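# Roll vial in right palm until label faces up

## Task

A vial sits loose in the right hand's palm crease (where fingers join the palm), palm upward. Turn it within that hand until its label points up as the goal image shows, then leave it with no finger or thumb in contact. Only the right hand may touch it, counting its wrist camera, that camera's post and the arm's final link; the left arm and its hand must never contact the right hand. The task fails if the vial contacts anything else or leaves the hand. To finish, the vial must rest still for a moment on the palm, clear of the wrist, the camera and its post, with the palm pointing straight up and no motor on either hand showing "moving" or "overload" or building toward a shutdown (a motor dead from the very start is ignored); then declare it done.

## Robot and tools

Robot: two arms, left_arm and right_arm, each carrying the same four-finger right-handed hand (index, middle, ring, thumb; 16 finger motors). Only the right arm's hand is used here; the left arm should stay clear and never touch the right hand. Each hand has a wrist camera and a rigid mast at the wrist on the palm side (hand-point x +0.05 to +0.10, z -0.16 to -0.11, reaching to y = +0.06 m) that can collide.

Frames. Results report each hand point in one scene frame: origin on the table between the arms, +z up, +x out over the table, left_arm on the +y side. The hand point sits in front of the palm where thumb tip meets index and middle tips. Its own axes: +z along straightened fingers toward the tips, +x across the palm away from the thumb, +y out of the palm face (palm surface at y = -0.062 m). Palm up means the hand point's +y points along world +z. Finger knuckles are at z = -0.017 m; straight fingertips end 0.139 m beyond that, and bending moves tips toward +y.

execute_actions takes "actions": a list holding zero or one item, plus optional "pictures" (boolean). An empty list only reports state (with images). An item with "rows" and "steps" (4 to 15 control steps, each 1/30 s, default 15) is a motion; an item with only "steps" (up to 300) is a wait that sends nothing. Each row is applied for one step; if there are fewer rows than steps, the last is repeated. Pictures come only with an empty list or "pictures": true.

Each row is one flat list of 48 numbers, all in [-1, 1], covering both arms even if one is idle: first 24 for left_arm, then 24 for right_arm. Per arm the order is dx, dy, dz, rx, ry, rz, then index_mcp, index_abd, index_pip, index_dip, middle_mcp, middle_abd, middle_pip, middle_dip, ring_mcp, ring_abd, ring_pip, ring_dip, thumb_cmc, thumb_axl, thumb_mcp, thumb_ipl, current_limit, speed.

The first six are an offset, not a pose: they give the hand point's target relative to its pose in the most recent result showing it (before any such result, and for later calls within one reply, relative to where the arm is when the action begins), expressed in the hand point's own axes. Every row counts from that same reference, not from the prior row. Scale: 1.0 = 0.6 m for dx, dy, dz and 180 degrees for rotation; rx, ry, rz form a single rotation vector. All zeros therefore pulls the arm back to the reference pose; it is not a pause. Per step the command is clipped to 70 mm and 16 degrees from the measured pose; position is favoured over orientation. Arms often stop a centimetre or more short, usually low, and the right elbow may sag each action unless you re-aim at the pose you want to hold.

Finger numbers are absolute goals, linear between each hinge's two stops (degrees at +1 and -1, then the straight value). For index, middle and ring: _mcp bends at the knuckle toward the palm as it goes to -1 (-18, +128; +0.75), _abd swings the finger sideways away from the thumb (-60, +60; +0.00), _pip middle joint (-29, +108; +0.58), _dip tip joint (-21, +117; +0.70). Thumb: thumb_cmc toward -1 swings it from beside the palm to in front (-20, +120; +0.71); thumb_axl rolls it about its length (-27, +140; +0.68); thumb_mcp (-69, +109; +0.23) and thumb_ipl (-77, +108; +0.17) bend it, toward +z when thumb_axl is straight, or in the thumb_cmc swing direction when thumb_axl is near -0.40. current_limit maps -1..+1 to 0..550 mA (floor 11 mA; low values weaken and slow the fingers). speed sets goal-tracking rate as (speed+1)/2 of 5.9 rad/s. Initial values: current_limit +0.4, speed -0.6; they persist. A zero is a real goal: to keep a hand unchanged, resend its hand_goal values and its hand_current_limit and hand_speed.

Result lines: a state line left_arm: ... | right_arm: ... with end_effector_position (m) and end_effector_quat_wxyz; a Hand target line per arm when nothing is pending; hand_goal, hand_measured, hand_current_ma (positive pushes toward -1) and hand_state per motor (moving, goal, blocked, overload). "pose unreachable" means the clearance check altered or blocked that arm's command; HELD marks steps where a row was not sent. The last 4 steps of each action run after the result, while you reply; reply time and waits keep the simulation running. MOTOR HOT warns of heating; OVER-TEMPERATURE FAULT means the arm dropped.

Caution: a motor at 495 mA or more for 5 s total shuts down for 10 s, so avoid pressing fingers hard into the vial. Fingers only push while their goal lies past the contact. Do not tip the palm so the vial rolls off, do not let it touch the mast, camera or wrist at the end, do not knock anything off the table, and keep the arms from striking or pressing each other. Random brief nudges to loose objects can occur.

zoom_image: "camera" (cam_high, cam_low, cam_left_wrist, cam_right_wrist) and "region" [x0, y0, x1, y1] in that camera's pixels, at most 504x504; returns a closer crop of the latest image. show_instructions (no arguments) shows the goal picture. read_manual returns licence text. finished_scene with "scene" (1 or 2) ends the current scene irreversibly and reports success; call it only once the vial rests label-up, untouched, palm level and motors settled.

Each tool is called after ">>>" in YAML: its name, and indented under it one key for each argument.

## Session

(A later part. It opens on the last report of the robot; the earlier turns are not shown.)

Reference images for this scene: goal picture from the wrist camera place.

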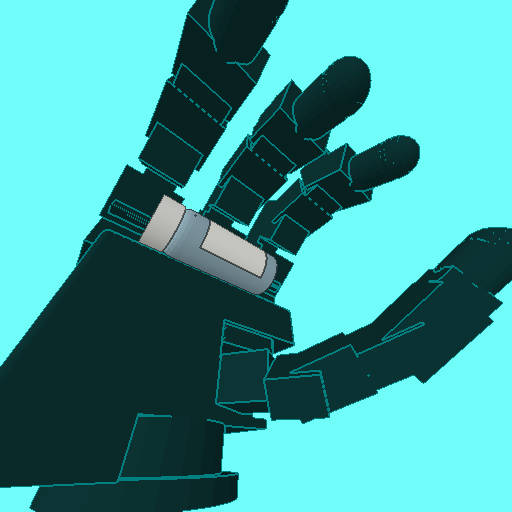

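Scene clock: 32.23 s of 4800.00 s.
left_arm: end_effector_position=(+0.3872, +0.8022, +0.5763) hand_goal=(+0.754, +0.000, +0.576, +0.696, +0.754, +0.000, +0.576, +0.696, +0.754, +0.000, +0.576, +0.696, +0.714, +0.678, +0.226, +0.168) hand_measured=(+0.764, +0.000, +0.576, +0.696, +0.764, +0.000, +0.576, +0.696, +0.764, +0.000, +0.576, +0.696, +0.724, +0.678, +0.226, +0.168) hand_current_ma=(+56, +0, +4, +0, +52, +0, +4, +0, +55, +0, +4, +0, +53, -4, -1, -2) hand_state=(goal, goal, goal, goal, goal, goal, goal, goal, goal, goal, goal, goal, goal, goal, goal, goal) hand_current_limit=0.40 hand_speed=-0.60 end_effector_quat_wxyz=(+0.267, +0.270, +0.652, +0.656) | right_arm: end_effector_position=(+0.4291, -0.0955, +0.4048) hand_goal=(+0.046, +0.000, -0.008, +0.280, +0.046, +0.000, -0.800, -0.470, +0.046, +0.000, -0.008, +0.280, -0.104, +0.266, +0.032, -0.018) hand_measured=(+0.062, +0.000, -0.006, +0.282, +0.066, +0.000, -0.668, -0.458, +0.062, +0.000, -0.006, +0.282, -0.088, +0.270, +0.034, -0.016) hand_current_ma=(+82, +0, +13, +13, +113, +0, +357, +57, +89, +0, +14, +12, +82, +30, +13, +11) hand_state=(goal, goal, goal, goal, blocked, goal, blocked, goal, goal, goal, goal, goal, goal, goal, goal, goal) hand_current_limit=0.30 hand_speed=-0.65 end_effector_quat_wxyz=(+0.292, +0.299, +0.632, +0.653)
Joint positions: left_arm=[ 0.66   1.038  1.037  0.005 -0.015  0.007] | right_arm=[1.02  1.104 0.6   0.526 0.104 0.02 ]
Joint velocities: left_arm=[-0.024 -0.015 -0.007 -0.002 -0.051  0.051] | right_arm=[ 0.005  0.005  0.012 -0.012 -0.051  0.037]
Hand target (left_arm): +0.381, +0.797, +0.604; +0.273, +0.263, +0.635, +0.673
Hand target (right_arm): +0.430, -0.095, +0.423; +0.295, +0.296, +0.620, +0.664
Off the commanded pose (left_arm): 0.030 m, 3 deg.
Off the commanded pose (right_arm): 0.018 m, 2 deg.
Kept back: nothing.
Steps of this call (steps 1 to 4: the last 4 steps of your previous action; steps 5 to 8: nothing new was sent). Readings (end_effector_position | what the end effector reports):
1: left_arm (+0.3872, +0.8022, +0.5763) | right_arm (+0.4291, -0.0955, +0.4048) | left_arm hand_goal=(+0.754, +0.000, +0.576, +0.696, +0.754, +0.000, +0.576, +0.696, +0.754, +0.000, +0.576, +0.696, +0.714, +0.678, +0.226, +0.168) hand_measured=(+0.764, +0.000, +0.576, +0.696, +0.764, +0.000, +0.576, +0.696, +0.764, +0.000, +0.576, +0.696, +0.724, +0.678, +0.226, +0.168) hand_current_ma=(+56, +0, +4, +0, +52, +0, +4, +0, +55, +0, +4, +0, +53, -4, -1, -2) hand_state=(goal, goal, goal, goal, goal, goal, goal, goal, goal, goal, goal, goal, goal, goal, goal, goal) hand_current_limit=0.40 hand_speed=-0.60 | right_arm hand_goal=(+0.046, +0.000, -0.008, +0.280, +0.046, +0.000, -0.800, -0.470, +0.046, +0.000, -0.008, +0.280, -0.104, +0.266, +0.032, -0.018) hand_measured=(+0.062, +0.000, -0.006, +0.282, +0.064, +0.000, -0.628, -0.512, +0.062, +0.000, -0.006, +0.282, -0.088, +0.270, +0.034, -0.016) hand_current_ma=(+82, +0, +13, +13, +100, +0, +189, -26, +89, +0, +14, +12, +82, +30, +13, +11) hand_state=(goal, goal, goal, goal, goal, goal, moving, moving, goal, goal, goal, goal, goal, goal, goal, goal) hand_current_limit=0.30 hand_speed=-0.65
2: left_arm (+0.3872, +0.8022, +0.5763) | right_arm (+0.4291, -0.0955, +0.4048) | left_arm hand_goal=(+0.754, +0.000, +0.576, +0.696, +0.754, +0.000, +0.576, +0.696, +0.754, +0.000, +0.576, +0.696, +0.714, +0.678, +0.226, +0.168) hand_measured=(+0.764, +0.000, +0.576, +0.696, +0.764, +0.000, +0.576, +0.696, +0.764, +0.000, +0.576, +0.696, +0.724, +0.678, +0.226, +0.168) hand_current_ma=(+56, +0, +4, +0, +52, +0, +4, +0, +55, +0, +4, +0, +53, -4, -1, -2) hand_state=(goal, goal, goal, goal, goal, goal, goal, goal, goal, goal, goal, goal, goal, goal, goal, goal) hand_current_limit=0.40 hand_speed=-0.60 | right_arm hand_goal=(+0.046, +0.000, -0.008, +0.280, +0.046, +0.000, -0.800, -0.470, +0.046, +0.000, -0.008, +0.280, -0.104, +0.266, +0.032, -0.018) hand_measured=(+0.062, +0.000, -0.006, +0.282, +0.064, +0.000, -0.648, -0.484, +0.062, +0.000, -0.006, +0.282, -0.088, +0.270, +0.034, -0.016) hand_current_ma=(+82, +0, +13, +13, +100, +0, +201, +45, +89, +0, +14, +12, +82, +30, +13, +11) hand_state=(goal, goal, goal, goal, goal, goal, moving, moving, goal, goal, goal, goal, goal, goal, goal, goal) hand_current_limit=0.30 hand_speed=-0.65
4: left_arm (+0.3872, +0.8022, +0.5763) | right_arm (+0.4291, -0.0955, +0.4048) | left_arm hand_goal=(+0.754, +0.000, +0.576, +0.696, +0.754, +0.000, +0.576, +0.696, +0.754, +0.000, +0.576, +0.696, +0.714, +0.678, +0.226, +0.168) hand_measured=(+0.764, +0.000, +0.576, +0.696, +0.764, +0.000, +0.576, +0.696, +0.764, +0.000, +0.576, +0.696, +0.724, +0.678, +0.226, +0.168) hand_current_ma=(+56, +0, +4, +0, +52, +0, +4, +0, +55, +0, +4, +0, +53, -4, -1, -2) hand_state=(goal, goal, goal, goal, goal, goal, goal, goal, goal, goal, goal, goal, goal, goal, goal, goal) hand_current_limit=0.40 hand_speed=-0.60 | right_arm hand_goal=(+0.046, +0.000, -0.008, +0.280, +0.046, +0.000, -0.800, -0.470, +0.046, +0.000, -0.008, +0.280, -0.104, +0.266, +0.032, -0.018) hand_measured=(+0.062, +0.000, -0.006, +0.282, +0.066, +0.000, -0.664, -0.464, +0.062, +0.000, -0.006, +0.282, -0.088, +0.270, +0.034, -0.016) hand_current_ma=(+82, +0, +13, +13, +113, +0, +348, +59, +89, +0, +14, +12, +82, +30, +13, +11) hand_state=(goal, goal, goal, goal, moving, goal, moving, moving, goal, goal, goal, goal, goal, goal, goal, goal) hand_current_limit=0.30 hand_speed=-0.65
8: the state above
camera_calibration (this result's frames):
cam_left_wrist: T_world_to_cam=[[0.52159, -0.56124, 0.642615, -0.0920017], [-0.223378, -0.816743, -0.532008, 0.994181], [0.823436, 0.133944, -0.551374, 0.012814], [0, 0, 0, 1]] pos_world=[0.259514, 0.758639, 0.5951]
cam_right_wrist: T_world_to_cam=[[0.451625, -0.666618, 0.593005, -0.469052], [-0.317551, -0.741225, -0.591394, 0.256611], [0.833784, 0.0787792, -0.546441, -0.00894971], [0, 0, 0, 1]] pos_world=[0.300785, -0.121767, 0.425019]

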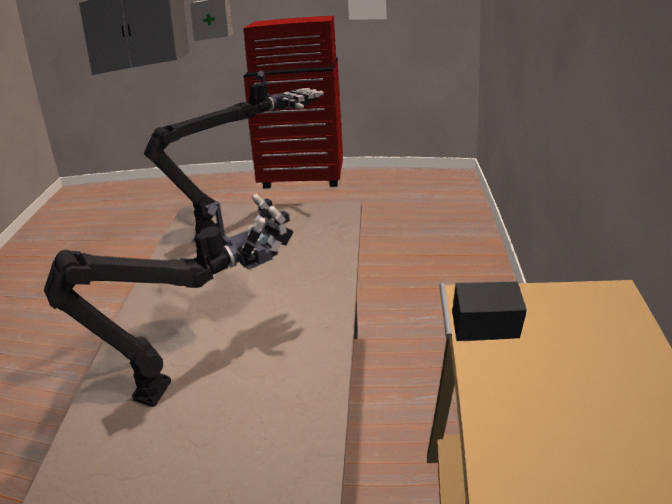

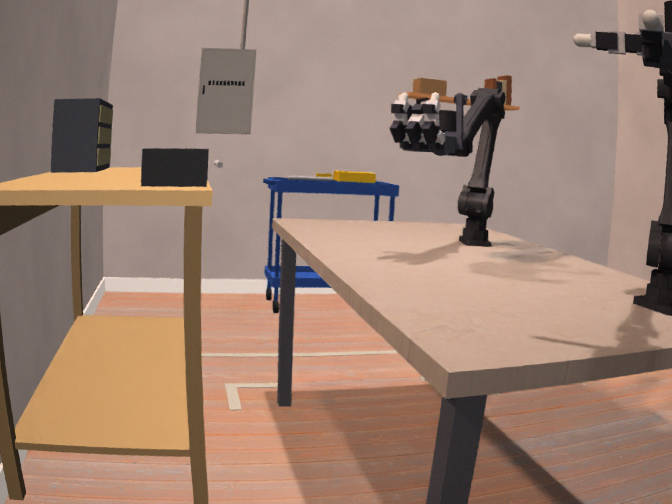

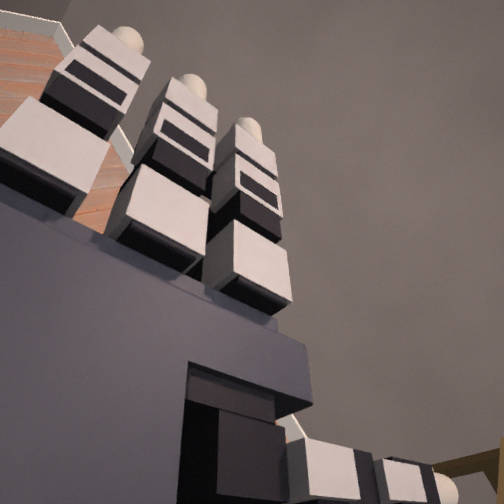

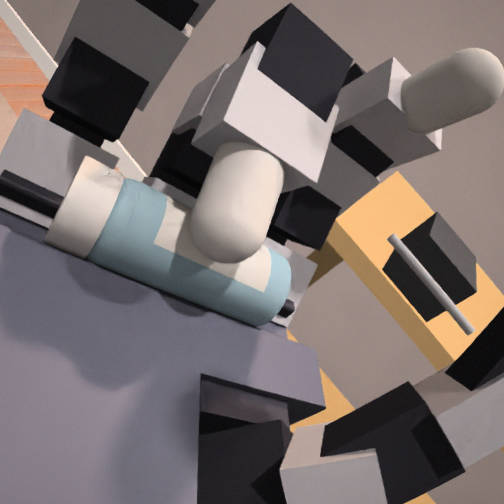

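Label corner is at ≈(222,187), on target. Releasing the finger.

>>> execute_actions:
  actions:
    - {"rows":[[0.0004,0.0478,-0.0121,-0.0166,0,0,0.754,0,0.576,0.696,0.754,0,0.576,0.696,0.754,0,0.576,0.696,0.714,0.678,0.226,0.168,0.4,-0.6,0.0016,0.0303,0.0034,-0.0107,0.0003,0.0015,0.046,0,-0.008,0.28,0.046,0,-0.008,-0.47,0.046,0,-0.008,0.28,-0.104,0.266,0.032,-0.018,0.3,0.0],[0.0004,0.0478,-0.0121,-0.0166,0,0,0.754,0,0.576,0.696,0.754,0,0.576,0.696,0.754,0,0.576,0.696,0.714,0.678,0.226,0.168,0.4,-0.6,0.0016,0.0303,0.0034,-0.0107,0.0003,0.0015,0.046,0,-0.008,0.28,0.046,0,-0.008,-0.47,0.046,0,-0.008,0.28,-0.104,0.266,0.032,-0.018,0.3,0.0],[0.0004,0.0478,-0.0121,-0.0166,0,0,0.754,0,0.576,0.696,0.754,0,0.576,0.696,0.754,0,0.576,0.696,0.714,0.678,0.226,0.168,0.4,-0.6,0.0016,0.0303,0.0034,-0.0107,0.0003,0.0015,0.046,0,-0.008,0.28,0.046,0,-0.008,-0.47,0.046,0,-0.008,0.28,-0.104,0.266,0.032,-0.018,0.5,-0.3],[0.0004,0.0478,-0.0121,-0.0166,0,0,0.754,0,0.576,0.696,0.754,0,0.576,0.696,0.754,0,0.576,0.696,0.714,0.678,0.226,0.168,0.4,-0.6,0.0016,0.0303,0.0034,-0.0107,0.0003,0.0015,0.046,0,-0.008,0.28,0.046,0,-0.008,0.28,0.046,0,-0.008,0.28,-0.104,0.266,0.032,-0.018,0.6,-0.3]],"steps":15}

>>> execute_actions:
  actions:
    - {"steps":25}
  pictures: true

>>> zoom_image:
  camera: "cam_right_wrist"
  region: [30,140,310,350]

>>> show_instructions:

Scene clock: 32.93 s of 4800.00 s.
left_arm: end_effector_position=(+0.3872, +0.8022, +0.5763) hand_goal=(+0.754, +0.000, +0.576, +0.696, +0.754, +0.000, +0.576, +0.696, +0.754, +0.000, +0.576, +0.696, +0.714, +0.678, +0.226, +0.168) hand_measured=(+0.764, +0.000, +0.576, +0.696, +0.764, +0.000, +0.576, +0.696, +0.764, +0.000, +0.576, +0.696, +0.724, +0.678, +0.226, +0.168) hand_current_ma=(+56, +0, +4, +0, +52, +0, +4, +0, +55, +0, +4, +0, +53, -4, -1, -2) hand_state=(goal, goal, goal, goal, goal, goal, goal, goal, goal, goal, goal, goal, goal, goal, goal, goal) hand_current_limit=0.40 hand_speed=-0.60 end_effector_quat_wxyz=(+0.267, +0.270, +0.652, +0.656) | right_arm: end_effector_position=(+0.4291, -0.0955, +0.4048) hand_goal=(+0.046, +0.000, -0.008, +0.280, +0.046, +0.000, -0.008, +0.280, +0.046, +0.000, -0.008, +0.280, -0.104, +0.266, +0.032, -0.018) hand_measured=(+0.062, +0.000, -0.006, +0.282, +0.058, +0.000, -0.326, -0.228, +0.062, +0.000, -0.006, +0.282, -0.088, +0.270, +0.034, -0.016) hand_current_ma=(+82, +0, +13, +13, +66, +0, -83, -82, +89, +0, +14, +12, +82, +30, +13, +11) hand_state=(goal, goal, goal, goal, goal, goal, moving, moving, goal, goal, goal, goal, goal, goal, goal, goal) hand_current_limit=0.60 hand_speed=-0.30 end_effector_quat_wxyz=(+0.292, +0.299, +0.632, +0.653)
Joint positions: left_arm=[ 0.66   1.038  1.037  0.005 -0.015  0.007] | right_arm=[1.02  1.104 0.6   0.526 0.104 0.02 ]
Joint velocities: left_arm=[-0.005 -0.005  0.007 -0.017  0.022 -0.066] | right_arm=[-0.005 -0.005 -0.007 -0.002 -0.066  0.051]
Steps of this call (steps 1 to 10: nothing new was sent; steps 11 to 21: the first 11 steps of this action). Readings (end_effector_position | what the end effector reports):
11: left_arm (+0.3872, +0.8022, +0.5763) | right_arm (+0.4291, -0.0955, +0.4048) | left_arm hand_goal=(+0.754, +0.000, +0.576, +0.696, +0.754, +0.000, +0.576, +0.696, +0.754, +0.000, +0.576, +0.696, +0.714, +0.678, +0.226, +0.168) hand_measured=(+0.764, +0.000, +0.576, +0.696, +0.764, +0.000, +0.576, +0.696, +0.764, +0.000, +0.576, +0.696, +0.724, +0.678, +0.226, +0.168) hand_current_ma=(+56, +0, +4, +0, +52, +0, +4, +0, +55, +0, +4, +0, +53, -4, -1, -2) hand_state=(goal, goal, goal, goal, goal, goal, goal, goal, goal, goal, goal, goal, goal, goal, goal, goal) hand_current_limit=0.40 hand_speed=-0.60 | right_arm hand_goal=(+0.046, +0.000, -0.008, +0.280, +0.046, +0.000, -0.008, -0.470, +0.046, +0.000, -0.008, +0.280, -0.104, +0.266, +0.032, -0.018) hand_measured=(+0.062, +0.000, -0.006, +0.282, +0.066, +0.000, -0.668, -0.458, +0.062, +0.000, -0.006, +0.282, -0.088, +0.270, +0.034, -0.016) hand_current_ma=(+82, +0, +13, +13, +113, +0, +357, +57, +89, +0, +14, +12, +82, +30, +13, +11) hand_state=(goal, goal, goal, goal, blocked, goal, moving, goal, goal, goal, goal, goal, goal, goal, goal, goal) hand_current_limit=0.30 hand_speed=0.00
12: left_arm (+0.3872, +0.8022, +0.5763) | right_arm (+0.4291, -0.0955, +0.4048) | left_arm hand_goal=(+0.754, +0.000, +0.576, +0.696, +0.754, +0.000, +0.576, +0.696, +0.754, +0.000, +0.576, +0.696, +0.714, +0.678, +0.226, +0.168) hand_measured=(+0.764, +0.000, +0.576, +0.696, +0.764, +0.000, +0.576, +0.696, +0.764, +0.000, +0.576, +0.696, +0.724, +0.678, +0.226, +0.168) hand_current_ma=(+56, +0, +4, +0, +52, +0, +4, +0, +55, +0, +4, +0, +53, -4, -1, -2) hand_state=(goal, goal, goal, goal, goal, goal, goal, goal, goal, goal, goal, goal, goal, goal, goal, goal) hand_current_limit=0.40 hand_speed=-0.60 | right_arm hand_goal=(+0.046, +0.000, -0.008, +0.280, +0.046, +0.000, -0.008, -0.470, +0.046, +0.000, -0.008, +0.280, -0.104, +0.266, +0.032, -0.018) hand_measured=(+0.062, +0.000, -0.006, +0.282, +0.066, +0.000, -0.666, -0.458, +0.062, +0.000, -0.006, +0.282, -0.088, +0.270, +0.034, -0.016) hand_current_ma=(+82, +0, +13, +13, +113, +0, +14, +57, +89, +0, +14, +12, +82, +30, +13, +11) hand_state=(goal, goal, goal, goal, blocked, goal, moving, goal, goal, goal, goal, goal, goal, goal, goal, goal) hand_current_limit=0.30 hand_speed=0.00
14: left_arm (+0.3872, +0.8022, +0.5763) | right_arm (+0.4291, -0.0955, +0.4048) | left_arm hand_goal=(+0.754, +0.000, +0.576, +0.696, +0.754, +0.000, +0.576, +0.696, +0.754, +0.000, +0.576, +0.696, +0.714, +0.678, +0.226, +0.168) hand_measured=(+0.764, +0.000, +0.576, +0.696, +0.764, +0.000, +0.576, +0.696, +0.764, +0.000, +0.576, +0.696, +0.724, +0.678, +0.226, +0.168) hand_current_ma=(+56, +0, +4, +0, +52, +0, +4, +0, +55, +0, +4, +0, +53, -4, -1, -2) hand_state=(goal, goal, goal, goal, goal, goal, goal, goal, goal, goal, goal, goal, goal, goal, goal, goal) hand_current_limit=0.40 hand_speed=-0.60 | right_arm hand_goal=(+0.046, +0.000, -0.008, +0.280, +0.046, +0.000, -0.008, +0.280, +0.046, +0.000, -0.008, +0.280, -0.104, +0.266, +0.032, -0.018) hand_measured=(+0.062, +0.000, -0.006, +0.282, +0.060, +0.000, -0.612, -0.464, +0.062, +0.000, -0.006, +0.282, -0.088, +0.270, +0.034, -0.016) hand_current_ma=(+82, +0, +13, +13, +62, +0, -64, +12, +89, +0, +14, +12, +82, +30, +13, +11) hand_state=(goal, goal, goal, goal, moving, goal, moving, moving, goal, goal, goal, goal, goal, goal, goal, goal) hand_current_limit=0.60 hand_speed=-0.30
18: left_arm (+0.3872, +0.8022, +0.5763) | right_arm (+0.4291, -0.0955, +0.4048) | left_arm hand_goal=(+0.754, +0.000, +0.576, +0.696, +0.754, +0.000, +0.576, +0.696, +0.754, +0.000, +0.576, +0.696, +0.714, +0.678, +0.226, +0.168) hand_measured=(+0.764, +0.000, +0.576, +0.696, +0.764, +0.000, +0.576, +0.696, +0.764, +0.000, +0.576, +0.696, +0.724, +0.678, +0.226, +0.168) hand_current_ma=(+56, +0, +4, +0, +52, +0, +4, +0, +55, +0, +4, +0, +53, -4, -1, -2) hand_state=(goal, goal, goal, goal, goal, goal, goal, goal, goal, goal, goal, goal, goal, goal, goal, goal) hand_current_limit=0.40 hand_speed=-0.60 | right_arm hand_goal=(+0.046, +0.000, -0.008, +0.280, +0.046, +0.000, -0.008, +0.280, +0.046, +0.000, -0.008, +0.280, -0.104, +0.266, +0.032, -0.018) hand_measured=(+0.062, +0.000, -0.006, +0.282, +0.058, +0.000, -0.450, -0.354, +0.062, +0.000, -0.006, +0.282, -0.088, +0.270, +0.034, -0.016) hand_current_ma=(+82, +0, +13, +13, +66, +0, -75, -75, +89, +0, +14, +12, +82, +30, +13, +11) hand_state=(goal, goal, goal, goal, goal, goal, moving, moving, goal, goal, goal, goal, goal, goal, goal, goal) hand_current_limit=0.60 hand_speed=-0.30
21: the state above

Scene clock: 33.77 s of 4800.00 s.
left_arm: end_effector_position=(+0.3872, +0.8022, +0.5763) hand_goal=(+0.754, +0.000, +0.576, +0.696, +0.754, +0.000, +0.576, +0.696, +0.754, +0.000, +0.576, +0.696, +0.714, +0.678, +0.226, +0.168) hand_measured=(+0.764, +0.000, +0.576, +0.696, +0.764, +0.000, +0.576, +0.696, +0.764, +0.000, +0.576, +0.696, +0.724, +0.678, +0.226, +0.168) hand_current_ma=(+56, +0, +4, +0, +52, +0, +4, +0, +55, +0, +4, +0, +53, -4, -1, -2) hand_state=(goal, goal, goal, goal, goal, goal, goal, goal, goal, goal, goal, goal, goal, goal, goal, goal) hand_current_limit=0.40 hand_speed=-0.60 end_effector_quat_wxyz=(+0.267, +0.270, +0.652, +0.656) | right_arm: end_effector_position=(+0.4291, -0.0955, +0.4048) hand_goal=(+0.046, +0.000, -0.008, +0.280, +0.046, +0.000, -0.008, +0.280, +0.046, +0.000, -0.008, +0.280, -0.104, +0.266, +0.032, -0.018) hand_measured=(+0.062, +0.000, -0.006, +0.282, +0.058, +0.000, -0.010, +0.276, +0.062, +0.000, -0.006, +0.282, -0.088, +0.270, +0.034, -0.016) hand_current_ma=(+82, +0, +13, +13, +66, +0, -14, -19, +89, +0, +14, +12, +82, +30, +13, +11) hand_state=(goal, goal, goal, goal, goal, goal, goal, goal, goal, goal, goal, goal, goal, goal, goal, goal) hand_current_limit=0.60 hand_speed=-0.30 end_effector_quat_wxyz=(+0.292, +0.299, +0.632, +0.653)
Joint positions: left_arm=[ 0.66   1.038  1.037  0.005 -0.015  0.007] | right_arm=[1.02  1.104 0.6   0.526 0.104 0.02 ]
Joint velocities: left_arm=[-0.005  0.005 -0.007  0.002 -0.037 -0.007] | right_arm=[-0.005  0.005 -0.007  0.007  0.007  0.081]
Hand target (left_arm): +0.381, +0.797, +0.604; +0.273, +0.263, +0.635, +0.673
Hand target (right_arm): +0.430, -0.095, +0.423; +0.295, +0.296, +0.620, +0.664
Off the commanded pose (left_arm): 0.030 m, 3 deg.
Off the commanded pose (right_arm): 0.018 m, 2 deg.
Kept back: nothing.
Steps of this call (steps 1 to 4: the last 4 steps of your previous action; steps 5 to 25: nothing new was sent). Readings (end_effector_position | what the end effector reports):
1: left_arm (+0.3872, +0.8022, +0.5763) | right_arm (+0.4291, -0.0955, +0.4048) | left_arm hand_goal=(+0.754, +0.000, +0.576, +0.696, +0.754, +0.000, +0.576, +0.696, +0.754, +0.000, +0.576, +0.696, +0.714, +0.678, +0.226, +0.168) hand_measured=(+0.764, +0.000, +0.576, +0.696, +0.764, +0.000, +0.576, +0.696, +0.764, +0.000, +0.576, +0.696, +0.724, +0.678, +0.226, +0.168) hand_current_ma=(+56, +0, +4, +0, +52, +0, +4, +0, +55, +0, +4, +0, +53, -4, -1, -2) hand_state=(goal, goal, goal, goal, goal, goal, goal, goal, goal, goal, goal, goal, goal, goal, goal, goal) hand_current_limit=0.40 hand_speed=-0.60 | right_arm hand_goal=(+0.046, +0.000, -0.008, +0.280, +0.046, +0.000, -0.008, +0.280, +0.046, +0.000, -0.008, +0.280, -0.104, +0.266, +0.032, -0.018) hand_measured=(+0.062, +0.000, -0.006, +0.282, +0.058, +0.000, -0.286, -0.186, +0.062, +0.000, -0.006, +0.282, -0.088, +0.270, +0.034, -0.016) hand_current_ma=(+82, +0, +13, +13, +66, +0, -76, -78, +89, +0, +14, +12, +82, +30, +13, +11) hand_state=(goal, goal, goal, goal, goal, goal, moving, moving, goal, goal, goal, goal, goal, goal, goal, goal) hand_current_limit=0.60 hand_speed=-0.30
2: left_arm (+0.3872, +0.8022, +0.5763) | right_arm (+0.4291, -0.0955, +0.4048) | left_arm hand_goal=(+0.754, +0.000, +0.576, +0.696, +0.754, +0.000, +0.576, +0.696, +0.754, +0.000, +0.576, +0.696, +0.714, +0.678, +0.226, +0.168) hand_measured=(+0.764, +0.000, +0.576, +0.696, +0.764, +0.000, +0.576, +0.696, +0.764, +0.000, +0.576, +0.696, +0.724, +0.678, +0.226, +0.168) hand_current_ma=(+56, +0, +4, +0, +52, +0, +4, +0, +55, +0, +4, +0, +53, -4, -1, -2) hand_state=(goal, goal, goal, goal, goal, goal, goal, goal, goal, goal, goal, goal, goal, goal, goal, goal) hand_current_limit=0.40 hand_speed=-0.60 | right_arm hand_goal=(+0.046, +0.000, -0.008, +0.280, +0.046, +0.000, -0.008, +0.280, +0.046, +0.000, -0.008, +0.280, -0.104, +0.266, +0.032, -0.018) hand_measured=(+0.062, +0.000, -0.006, +0.282, +0.058, +0.000, -0.244, -0.144, +0.062, +0.000, -0.006, +0.282, -0.088, +0.270, +0.034, -0.016) hand_current_ma=(+82, +0, +13, +13, +66, +0, -79, -81, +89, +0, +14, +12, +82, +30, +13, +11) hand_state=(goal, goal, goal, goal, goal, goal, moving, moving, goal, goal, goal, goal, goal, goal, goal, goal) hand_current_limit=0.60 hand_speed=-0.30
4: left_arm (+0.3872, +0.8022, +0.5763) | right_arm (+0.4291, -0.0955, +0.4048) | left_arm hand_goal=(+0.754, +0.000, +0.576, +0.696, +0.754, +0.000, +0.576, +0.696, +0.754, +0.000, +0.576, +0.696, +0.714, +0.678, +0.226, +0.168) hand_measured=(+0.764, +0.000, +0.576, +0.696, +0.764, +0.000, +0.576, +0.696, +0.764, +0.000, +0.576, +0.696, +0.724, +0.678, +0.226, +0.168) hand_current_ma=(+56, +0, +4, +0, +52, +0, +4, +0, +55, +0, +4, +0, +53, -4, -1, -2) hand_state=(goal, goal, goal, goal, goal, goal, goal, goal, goal, goal, goal, goal, goal, goal, goal, goal) hand_current_limit=0.40 hand_speed=-0.60 | right_arm hand_goal=(+0.046, +0.000, -0.008, +0.280, +0.046, +0.000, -0.008, +0.280, +0.046, +0.000, -0.008, +0.280, -0.104, +0.266, +0.032, -0.018) hand_measured=(+0.062, +0.000, -0.006, +0.282, +0.058, +0.000, -0.160, -0.060, +0.062, +0.000, -0.006, +0.282, -0.088, +0.270, +0.034, -0.016) hand_current_ma=(+82, +0, +13, +13, +66, +0, -75, -80, +89, +0, +14, +12, +82, +30, +13, +11) hand_state=(goal, goal, goal, goal, goal, goal, moving, moving, goal, goal, goal, goal, goal, goal, goal, goal) hand_current_limit=0.60 hand_speed=-0.30
8: left_arm (+0.3872, +0.8022, +0.5763) | right_arm (+0.4291, -0.0955, +0.4048) | left_arm hand_goal=(+0.754, +0.000, +0.576, +0.696, +0.754, +0.000, +0.576, +0.696, +0.754, +0.000, +0.576, +0.696, +0.714, +0.678, +0.226, +0.168) hand_measured=(+0.764, +0.000, +0.576, +0.696, +0.764, +0.000, +0.576, +0.696, +0.764, +0.000, +0.576, +0.696, +0.724, +0.678, +0.226, +0.168) hand_current_ma=(+56, +0, +4, +0, +52, +0, +4, +0, +55, +0, +4, +0, +53, -4, -1, -2) hand_state=(goal, goal, goal, goal, goal, goal, goal, goal, goal, goal, goal, goal, goal, goal, goal, goal) hand_current_limit=0.40 hand_speed=-0.60 | right_arm hand_goal=(+0.046, +0.000, -0.008, +0.280, +0.046, +0.000, -0.008, +0.280, +0.046, +0.000, -0.008, +0.280, -0.104, +0.266, +0.032, -0.018) hand_measured=(+0.062, +0.000, -0.006, +0.282, +0.058, +0.000, -0.018, +0.108, +0.062, +0.000, -0.006, +0.282, -0.088, +0.270, +0.034, -0.016) hand_current_ma=(+82, +0, +13, +13, +66, +0, +5, -77, +89, +0, +14, +12, +82, +30, +13, +11) hand_state=(goal, goal, goal, goal, goal, goal, moving, moving, goal, goal, goal, goal, goal, goal, goal, goal) hand_current_limit=0.60 hand_speed=-0.30
25: the state above
camera_calibration (this result's frames):
cam_left_wrist: T_world_to_cam=[[0.52159, -0.56124, 0.642615, -0.0920017], [-0.223378, -0.816743, -0.532008, 0.994181], [0.823436, 0.133944, -0.551374, 0.012814], [0, 0, 0, 1]] pos_world=[0.259514, 0.758639, 0.5951]
cam_right_wrist: T_world_to_cam=[[0.451625, -0.666618, 0.593005, -0.469052], [-0.317551, -0.741225, -0.591394, 0.256611], [0.833784, 0.0787792, -0.546441, -0.00894971], [0, 0, 0, 1]] pos_world=[0.300785, -0.121767, 0.425019]

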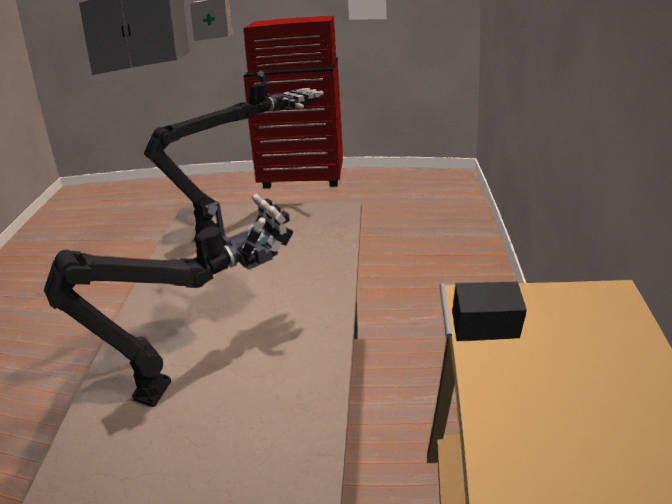

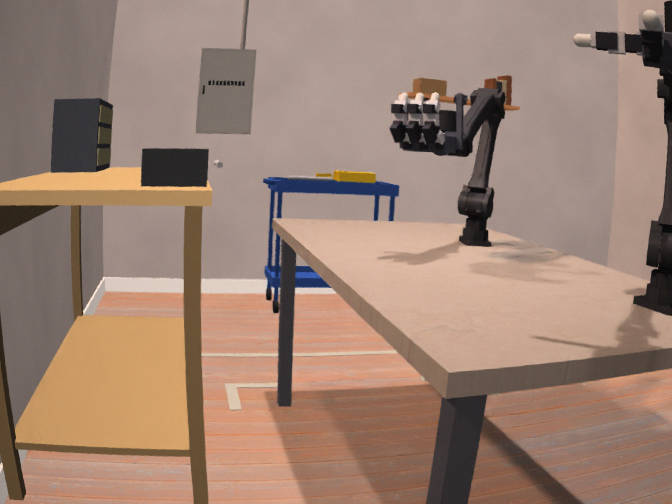

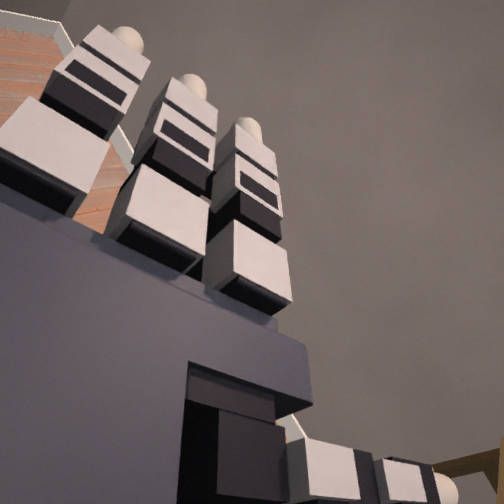

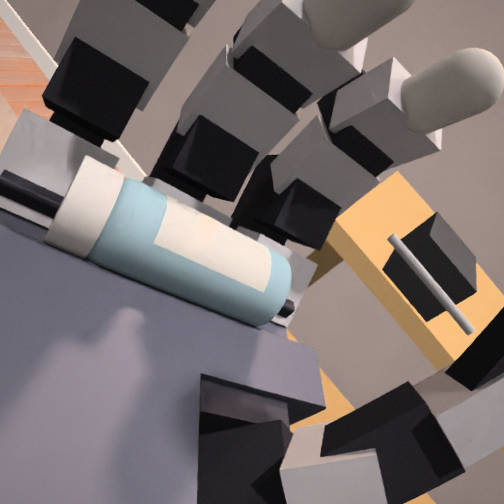

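Region (30, 140, 310, 350) of cam_right_wrist's 504x504 image, scaled by 1.800, with more detail than that image has; it fills the top 378 rows of this view, and the rest is white.

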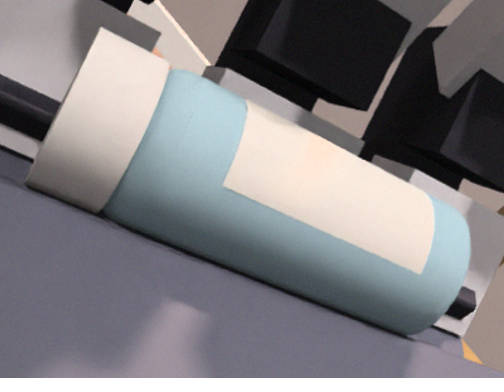

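Reference images for this scene: goal picture from the wrist camera place.

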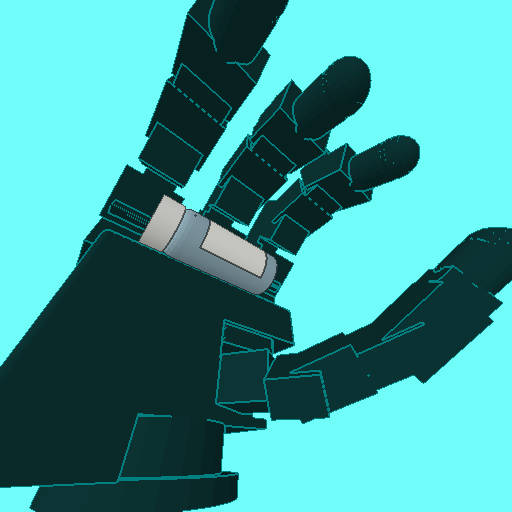

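>>> execute_actions:
  actions:
    - {"steps":25}

>>> finished_scene:
  scene: 2

Scene clock: 34.60 s of 4800.00 s.
left_arm: end_effector_position=(+0.3872, +0.8022, +0.5763) hand_goal=(+0.754, +0.000, +0.576, +0.696, +0.754, +0.000, +0.576, +0.696, +0.754, +0.000, +0.576, +0.696, +0.714, +0.678, +0.226, +0.168) hand_measured=(+0.764, +0.000, +0.576, +0.696, +0.764, +0.000, +0.576, +0.696, +0.764, +0.000, +0.576, +0.696, +0.724, +0.678, +0.226, +0.168) hand_current_ma=(+56, +0, +4, +0, +52, +0, +4, +0, +55, +0, +4, +0, +53, -4, -1, -2) hand_state=(goal, goal, goal, goal, goal, goal, goal, goal, goal, goal, goal, goal, goal, goal, goal, goal) hand_current_limit=0.40 hand_speed=-0.60 end_effector_quat_wxyz=(+0.267, +0.270, +0.652, +0.656) | right_arm: end_effector_position=(+0.4291, -0.0955, +0.4048) hand_goal=(+0.046, +0.000, -0.008, +0.280, +0.046, +0.000, -0.008, +0.280, +0.046, +0.000, -0.008, +0.280, -0.104, +0.266, +0.032, -0.018) hand_measured=(+0.062, +0.000, -0.006, +0.282, +0.058, +0.000, -0.010, +0.276, +0.062, +0.000, -0.006, +0.282, -0.088, +0.270, +0.034, -0.016) hand_current_ma=(+82, +0, +13, +13, +66, +0, -14, -19, +89, +0, +14, +12, +82, +30, +13, +11) hand_state=(goal, goal, goal, goal, goal, goal, goal, goal, goal, goal, goal, goal, goal, goal, goal, goal) hand_current_limit=0.60 hand_speed=-0.30 end_effector_quat_wxyz=(+0.292, +0.299, +0.632, +0.653)
Joint positions: left_arm=[ 0.66   1.038  1.037  0.005 -0.015  0.007] | right_arm=[1.02  1.104 0.6   0.526 0.104 0.02 ]
Joint velocities: left_arm=[-0.005 -0.005 -0.012  0.002  0.007 -0.066] | right_arm=[-0.015 -0.024  0.002  0.017  0.022  0.007]
Hand target (left_arm): +0.381, +0.797, +0.604; +0.273, +0.263, +0.635, +0.673
Hand target (right_arm): +0.430, -0.095, +0.423; +0.295, +0.296, +0.620, +0.664
Off the commanded pose (left_arm): 0.030 m, 3 deg.
Off the commanded pose (right_arm): 0.018 m, 2 deg.
Kept back: nothing.
Steps of this call (steps 1 to 25: nothing new was sent). Readings (end_effector_position | what the end effector reports):
1: left_arm (+0.3872, +0.8022, +0.5763) | right_arm (+0.4291, -0.0955, +0.4048) | left_arm hand_goal=(+0.754, +0.000, +0.576, +0.696, +0.754, +0.000, +0.576, +0.696, +0.754, +0.000, +0.576, +0.696, +0.714, +0.678, +0.226, +0.168) hand_measured=(+0.764, +0.000, +0.576, +0.696, +0.764, +0.000, +0.576, +0.696, +0.764, +0.000, +0.576, +0.696, +0.724, +0.678, +0.226, +0.168) hand_current_ma=(+56, +0, +4, +0, +52, +0, +4, +0, +55, +0, +4, +0, +53, -4, -1, -2) hand_state=(goal, goal, goal, goal, goal, goal, goal, goal, goal, goal, goal, goal, goal, goal, goal, goal) hand_current_limit=0.40 hand_speed=-0.60 | right_arm hand_goal=(+0.046, +0.000, -0.008, +0.280, +0.046, +0.000, -0.008, +0.280, +0.046, +0.000, -0.008, +0.280, -0.104, +0.266, +0.032, -0.018) hand_measured=(+0.062, +0.000, -0.006, +0.282, +0.058, +0.000, -0.010, +0.276, +0.062, +0.000, -0.006, +0.282, -0.088, +0.270, +0.034, -0.016) hand_current_ma=(+82, +0, +13, +13, +66, +0, -14, -19, +89, +0, +14, +12, +82, +30, +13, +11) hand_state=(goal, goal, goal, goal, goal, goal, goal, goal, goal, goal, goal, goal, goal, goal, goal, goal) hand_current_limit=0.60 hand_speed=-0.30
2: left_arm (+0.3872, +0.8022, +0.5763) | right_arm (+0.4291, -0.0955, +0.4048) | left_arm hand_goal=(+0.754, +0.000, +0.576, +0.696, +0.754, +0.000, +0.576, +0.696, +0.754, +0.000, +0.576, +0.696, +0.714, +0.678, +0.226, +0.168) hand_measured=(+0.764, +0.000, +0.576, +0.696, +0.764, +0.000, +0.576, +0.696, +0.764, +0.000, +0.576, +0.696, +0.724, +0.678, +0.226, +0.168) hand_current_ma=(+56, +0, +4, +0, +52, +0, +4, +0, +55, +0, +4, +0, +53, -4, -1, -2) hand_state=(goal, goal, goal, goal, goal, goal, goal, goal, goal, goal, goal, goal, goal, goal, goal, goal) hand_current_limit=0.40 hand_speed=-0.60 | right_arm hand_goal=(+0.046, +0.000, -0.008, +0.280, +0.046, +0.000, -0.008, +0.280, +0.046, +0.000, -0.008, +0.280, -0.104, +0.266, +0.032, -0.018) hand_measured=(+0.062, +0.000, -0.006, +0.282, +0.058, +0.000, -0.010, +0.276, +0.062, +0.000, -0.006, +0.282, -0.088, +0.270, +0.034, -0.016) hand_current_ma=(+82, +0, +13, +13, +66, +0, -14, -19, +89, +0, +14, +12, +82, +30, +13, +11) hand_state=(goal, goal, goal, goal, goal, goal, goal, goal, goal, goal, goal, goal, goal, goal, goal, goal) hand_current_limit=0.60 hand_speed=-0.30
4: left_arm (+0.3872, +0.8022, +0.5763) | right_arm (+0.4291, -0.0955, +0.4048) | left_arm hand_goal=(+0.754, +0.000, +0.576, +0.696, +0.754, +0.000, +0.576, +0.696, +0.754, +0.000, +0.576, +0.696, +0.714, +0.678, +0.226, +0.168) hand_measured=(+0.764, +0.000, +0.576, +0.696, +0.764, +0.000, +0.576, +0.696, +0.764, +0.000, +0.576, +0.696, +0.724, +0.678, +0.226, +0.168) hand_current_ma=(+56, +0, +4, +0, +52, +0, +4, +0, +55, +0, +4, +0, +53, -4, -1, -2) hand_state=(goal, goal, goal, goal, goal, goal, goal, goal, goal, goal, goal, goal, goal, goal, goal, goal) hand_current_limit=0.40 hand_speed=-0.60 | right_arm hand_goal=(+0.046, +0.000, -0.008, +0.280, +0.046, +0.000, -0.008, +0.280, +0.046, +0.000, -0.008, +0.280, -0.104, +0.266, +0.032, -0.018) hand_measured=(+0.062, +0.000, -0.006, +0.282, +0.058, +0.000, -0.010, +0.276, +0.062, +0.000, -0.006, +0.282, -0.088, +0.270, +0.034, -0.016) hand_current_ma=(+82, +0, +13, +13, +66, +0, -14, -19, +89, +0, +14, +12, +82, +30, +13, +11) hand_state=(goal, goal, goal, goal, goal, goal, goal, goal, goal, goal, goal, goal, goal, goal, goal, goal) hand_current_limit=0.60 hand_speed=-0.30
8: left_arm (+0.3872, +0.8022, +0.5763) | right_arm (+0.4291, -0.0955, +0.4048) | left_arm hand_goal=(+0.754, +0.000, +0.576, +0.696, +0.754, +0.000, +0.576, +0.696, +0.754, +0.000, +0.576, +0.696, +0.714, +0.678, +0.226, +0.168) hand_measured=(+0.764, +0.000, +0.576, +0.696, +0.764, +0.000, +0.576, +0.696, +0.764, +0.000, +0.576, +0.696, +0.724, +0.678, +0.226, +0.168) hand_current_ma=(+56, +0, +4, +0, +52, +0, +4, +0, +55, +0, +4, +0, +53, -4, -1, -2) hand_state=(goal, goal, goal, goal, goal, goal, goal, goal, goal, goal, goal, goal, goal, goal, goal, goal) hand_current_limit=0.40 hand_speed=-0.60 | right_arm hand_goal=(+0.046, +0.000, -0.008, +0.280, +0.046, +0.000, -0.008, +0.280, +0.046, +0.000, -0.008, +0.280, -0.104, +0.266, +0.032, -0.018) hand_measured=(+0.062, +0.000, -0.006, +0.282, +0.058, +0.000, -0.010, +0.276, +0.062, +0.000, -0.006, +0.282, -0.088, +0.270, +0.034, -0.016) hand_current_ma=(+82, +0, +13, +13, +66, +0, -14, -19, +89, +0, +14, +12, +82, +30, +13, +11) hand_state=(goal, goal, goal, goal, goal, goal, goal, goal, goal, goal, goal, goal, goal, goal, goal, goal) hand_current_limit=0.60 hand_speed=-0.30
25: the state above

The scene is finished: the task was done.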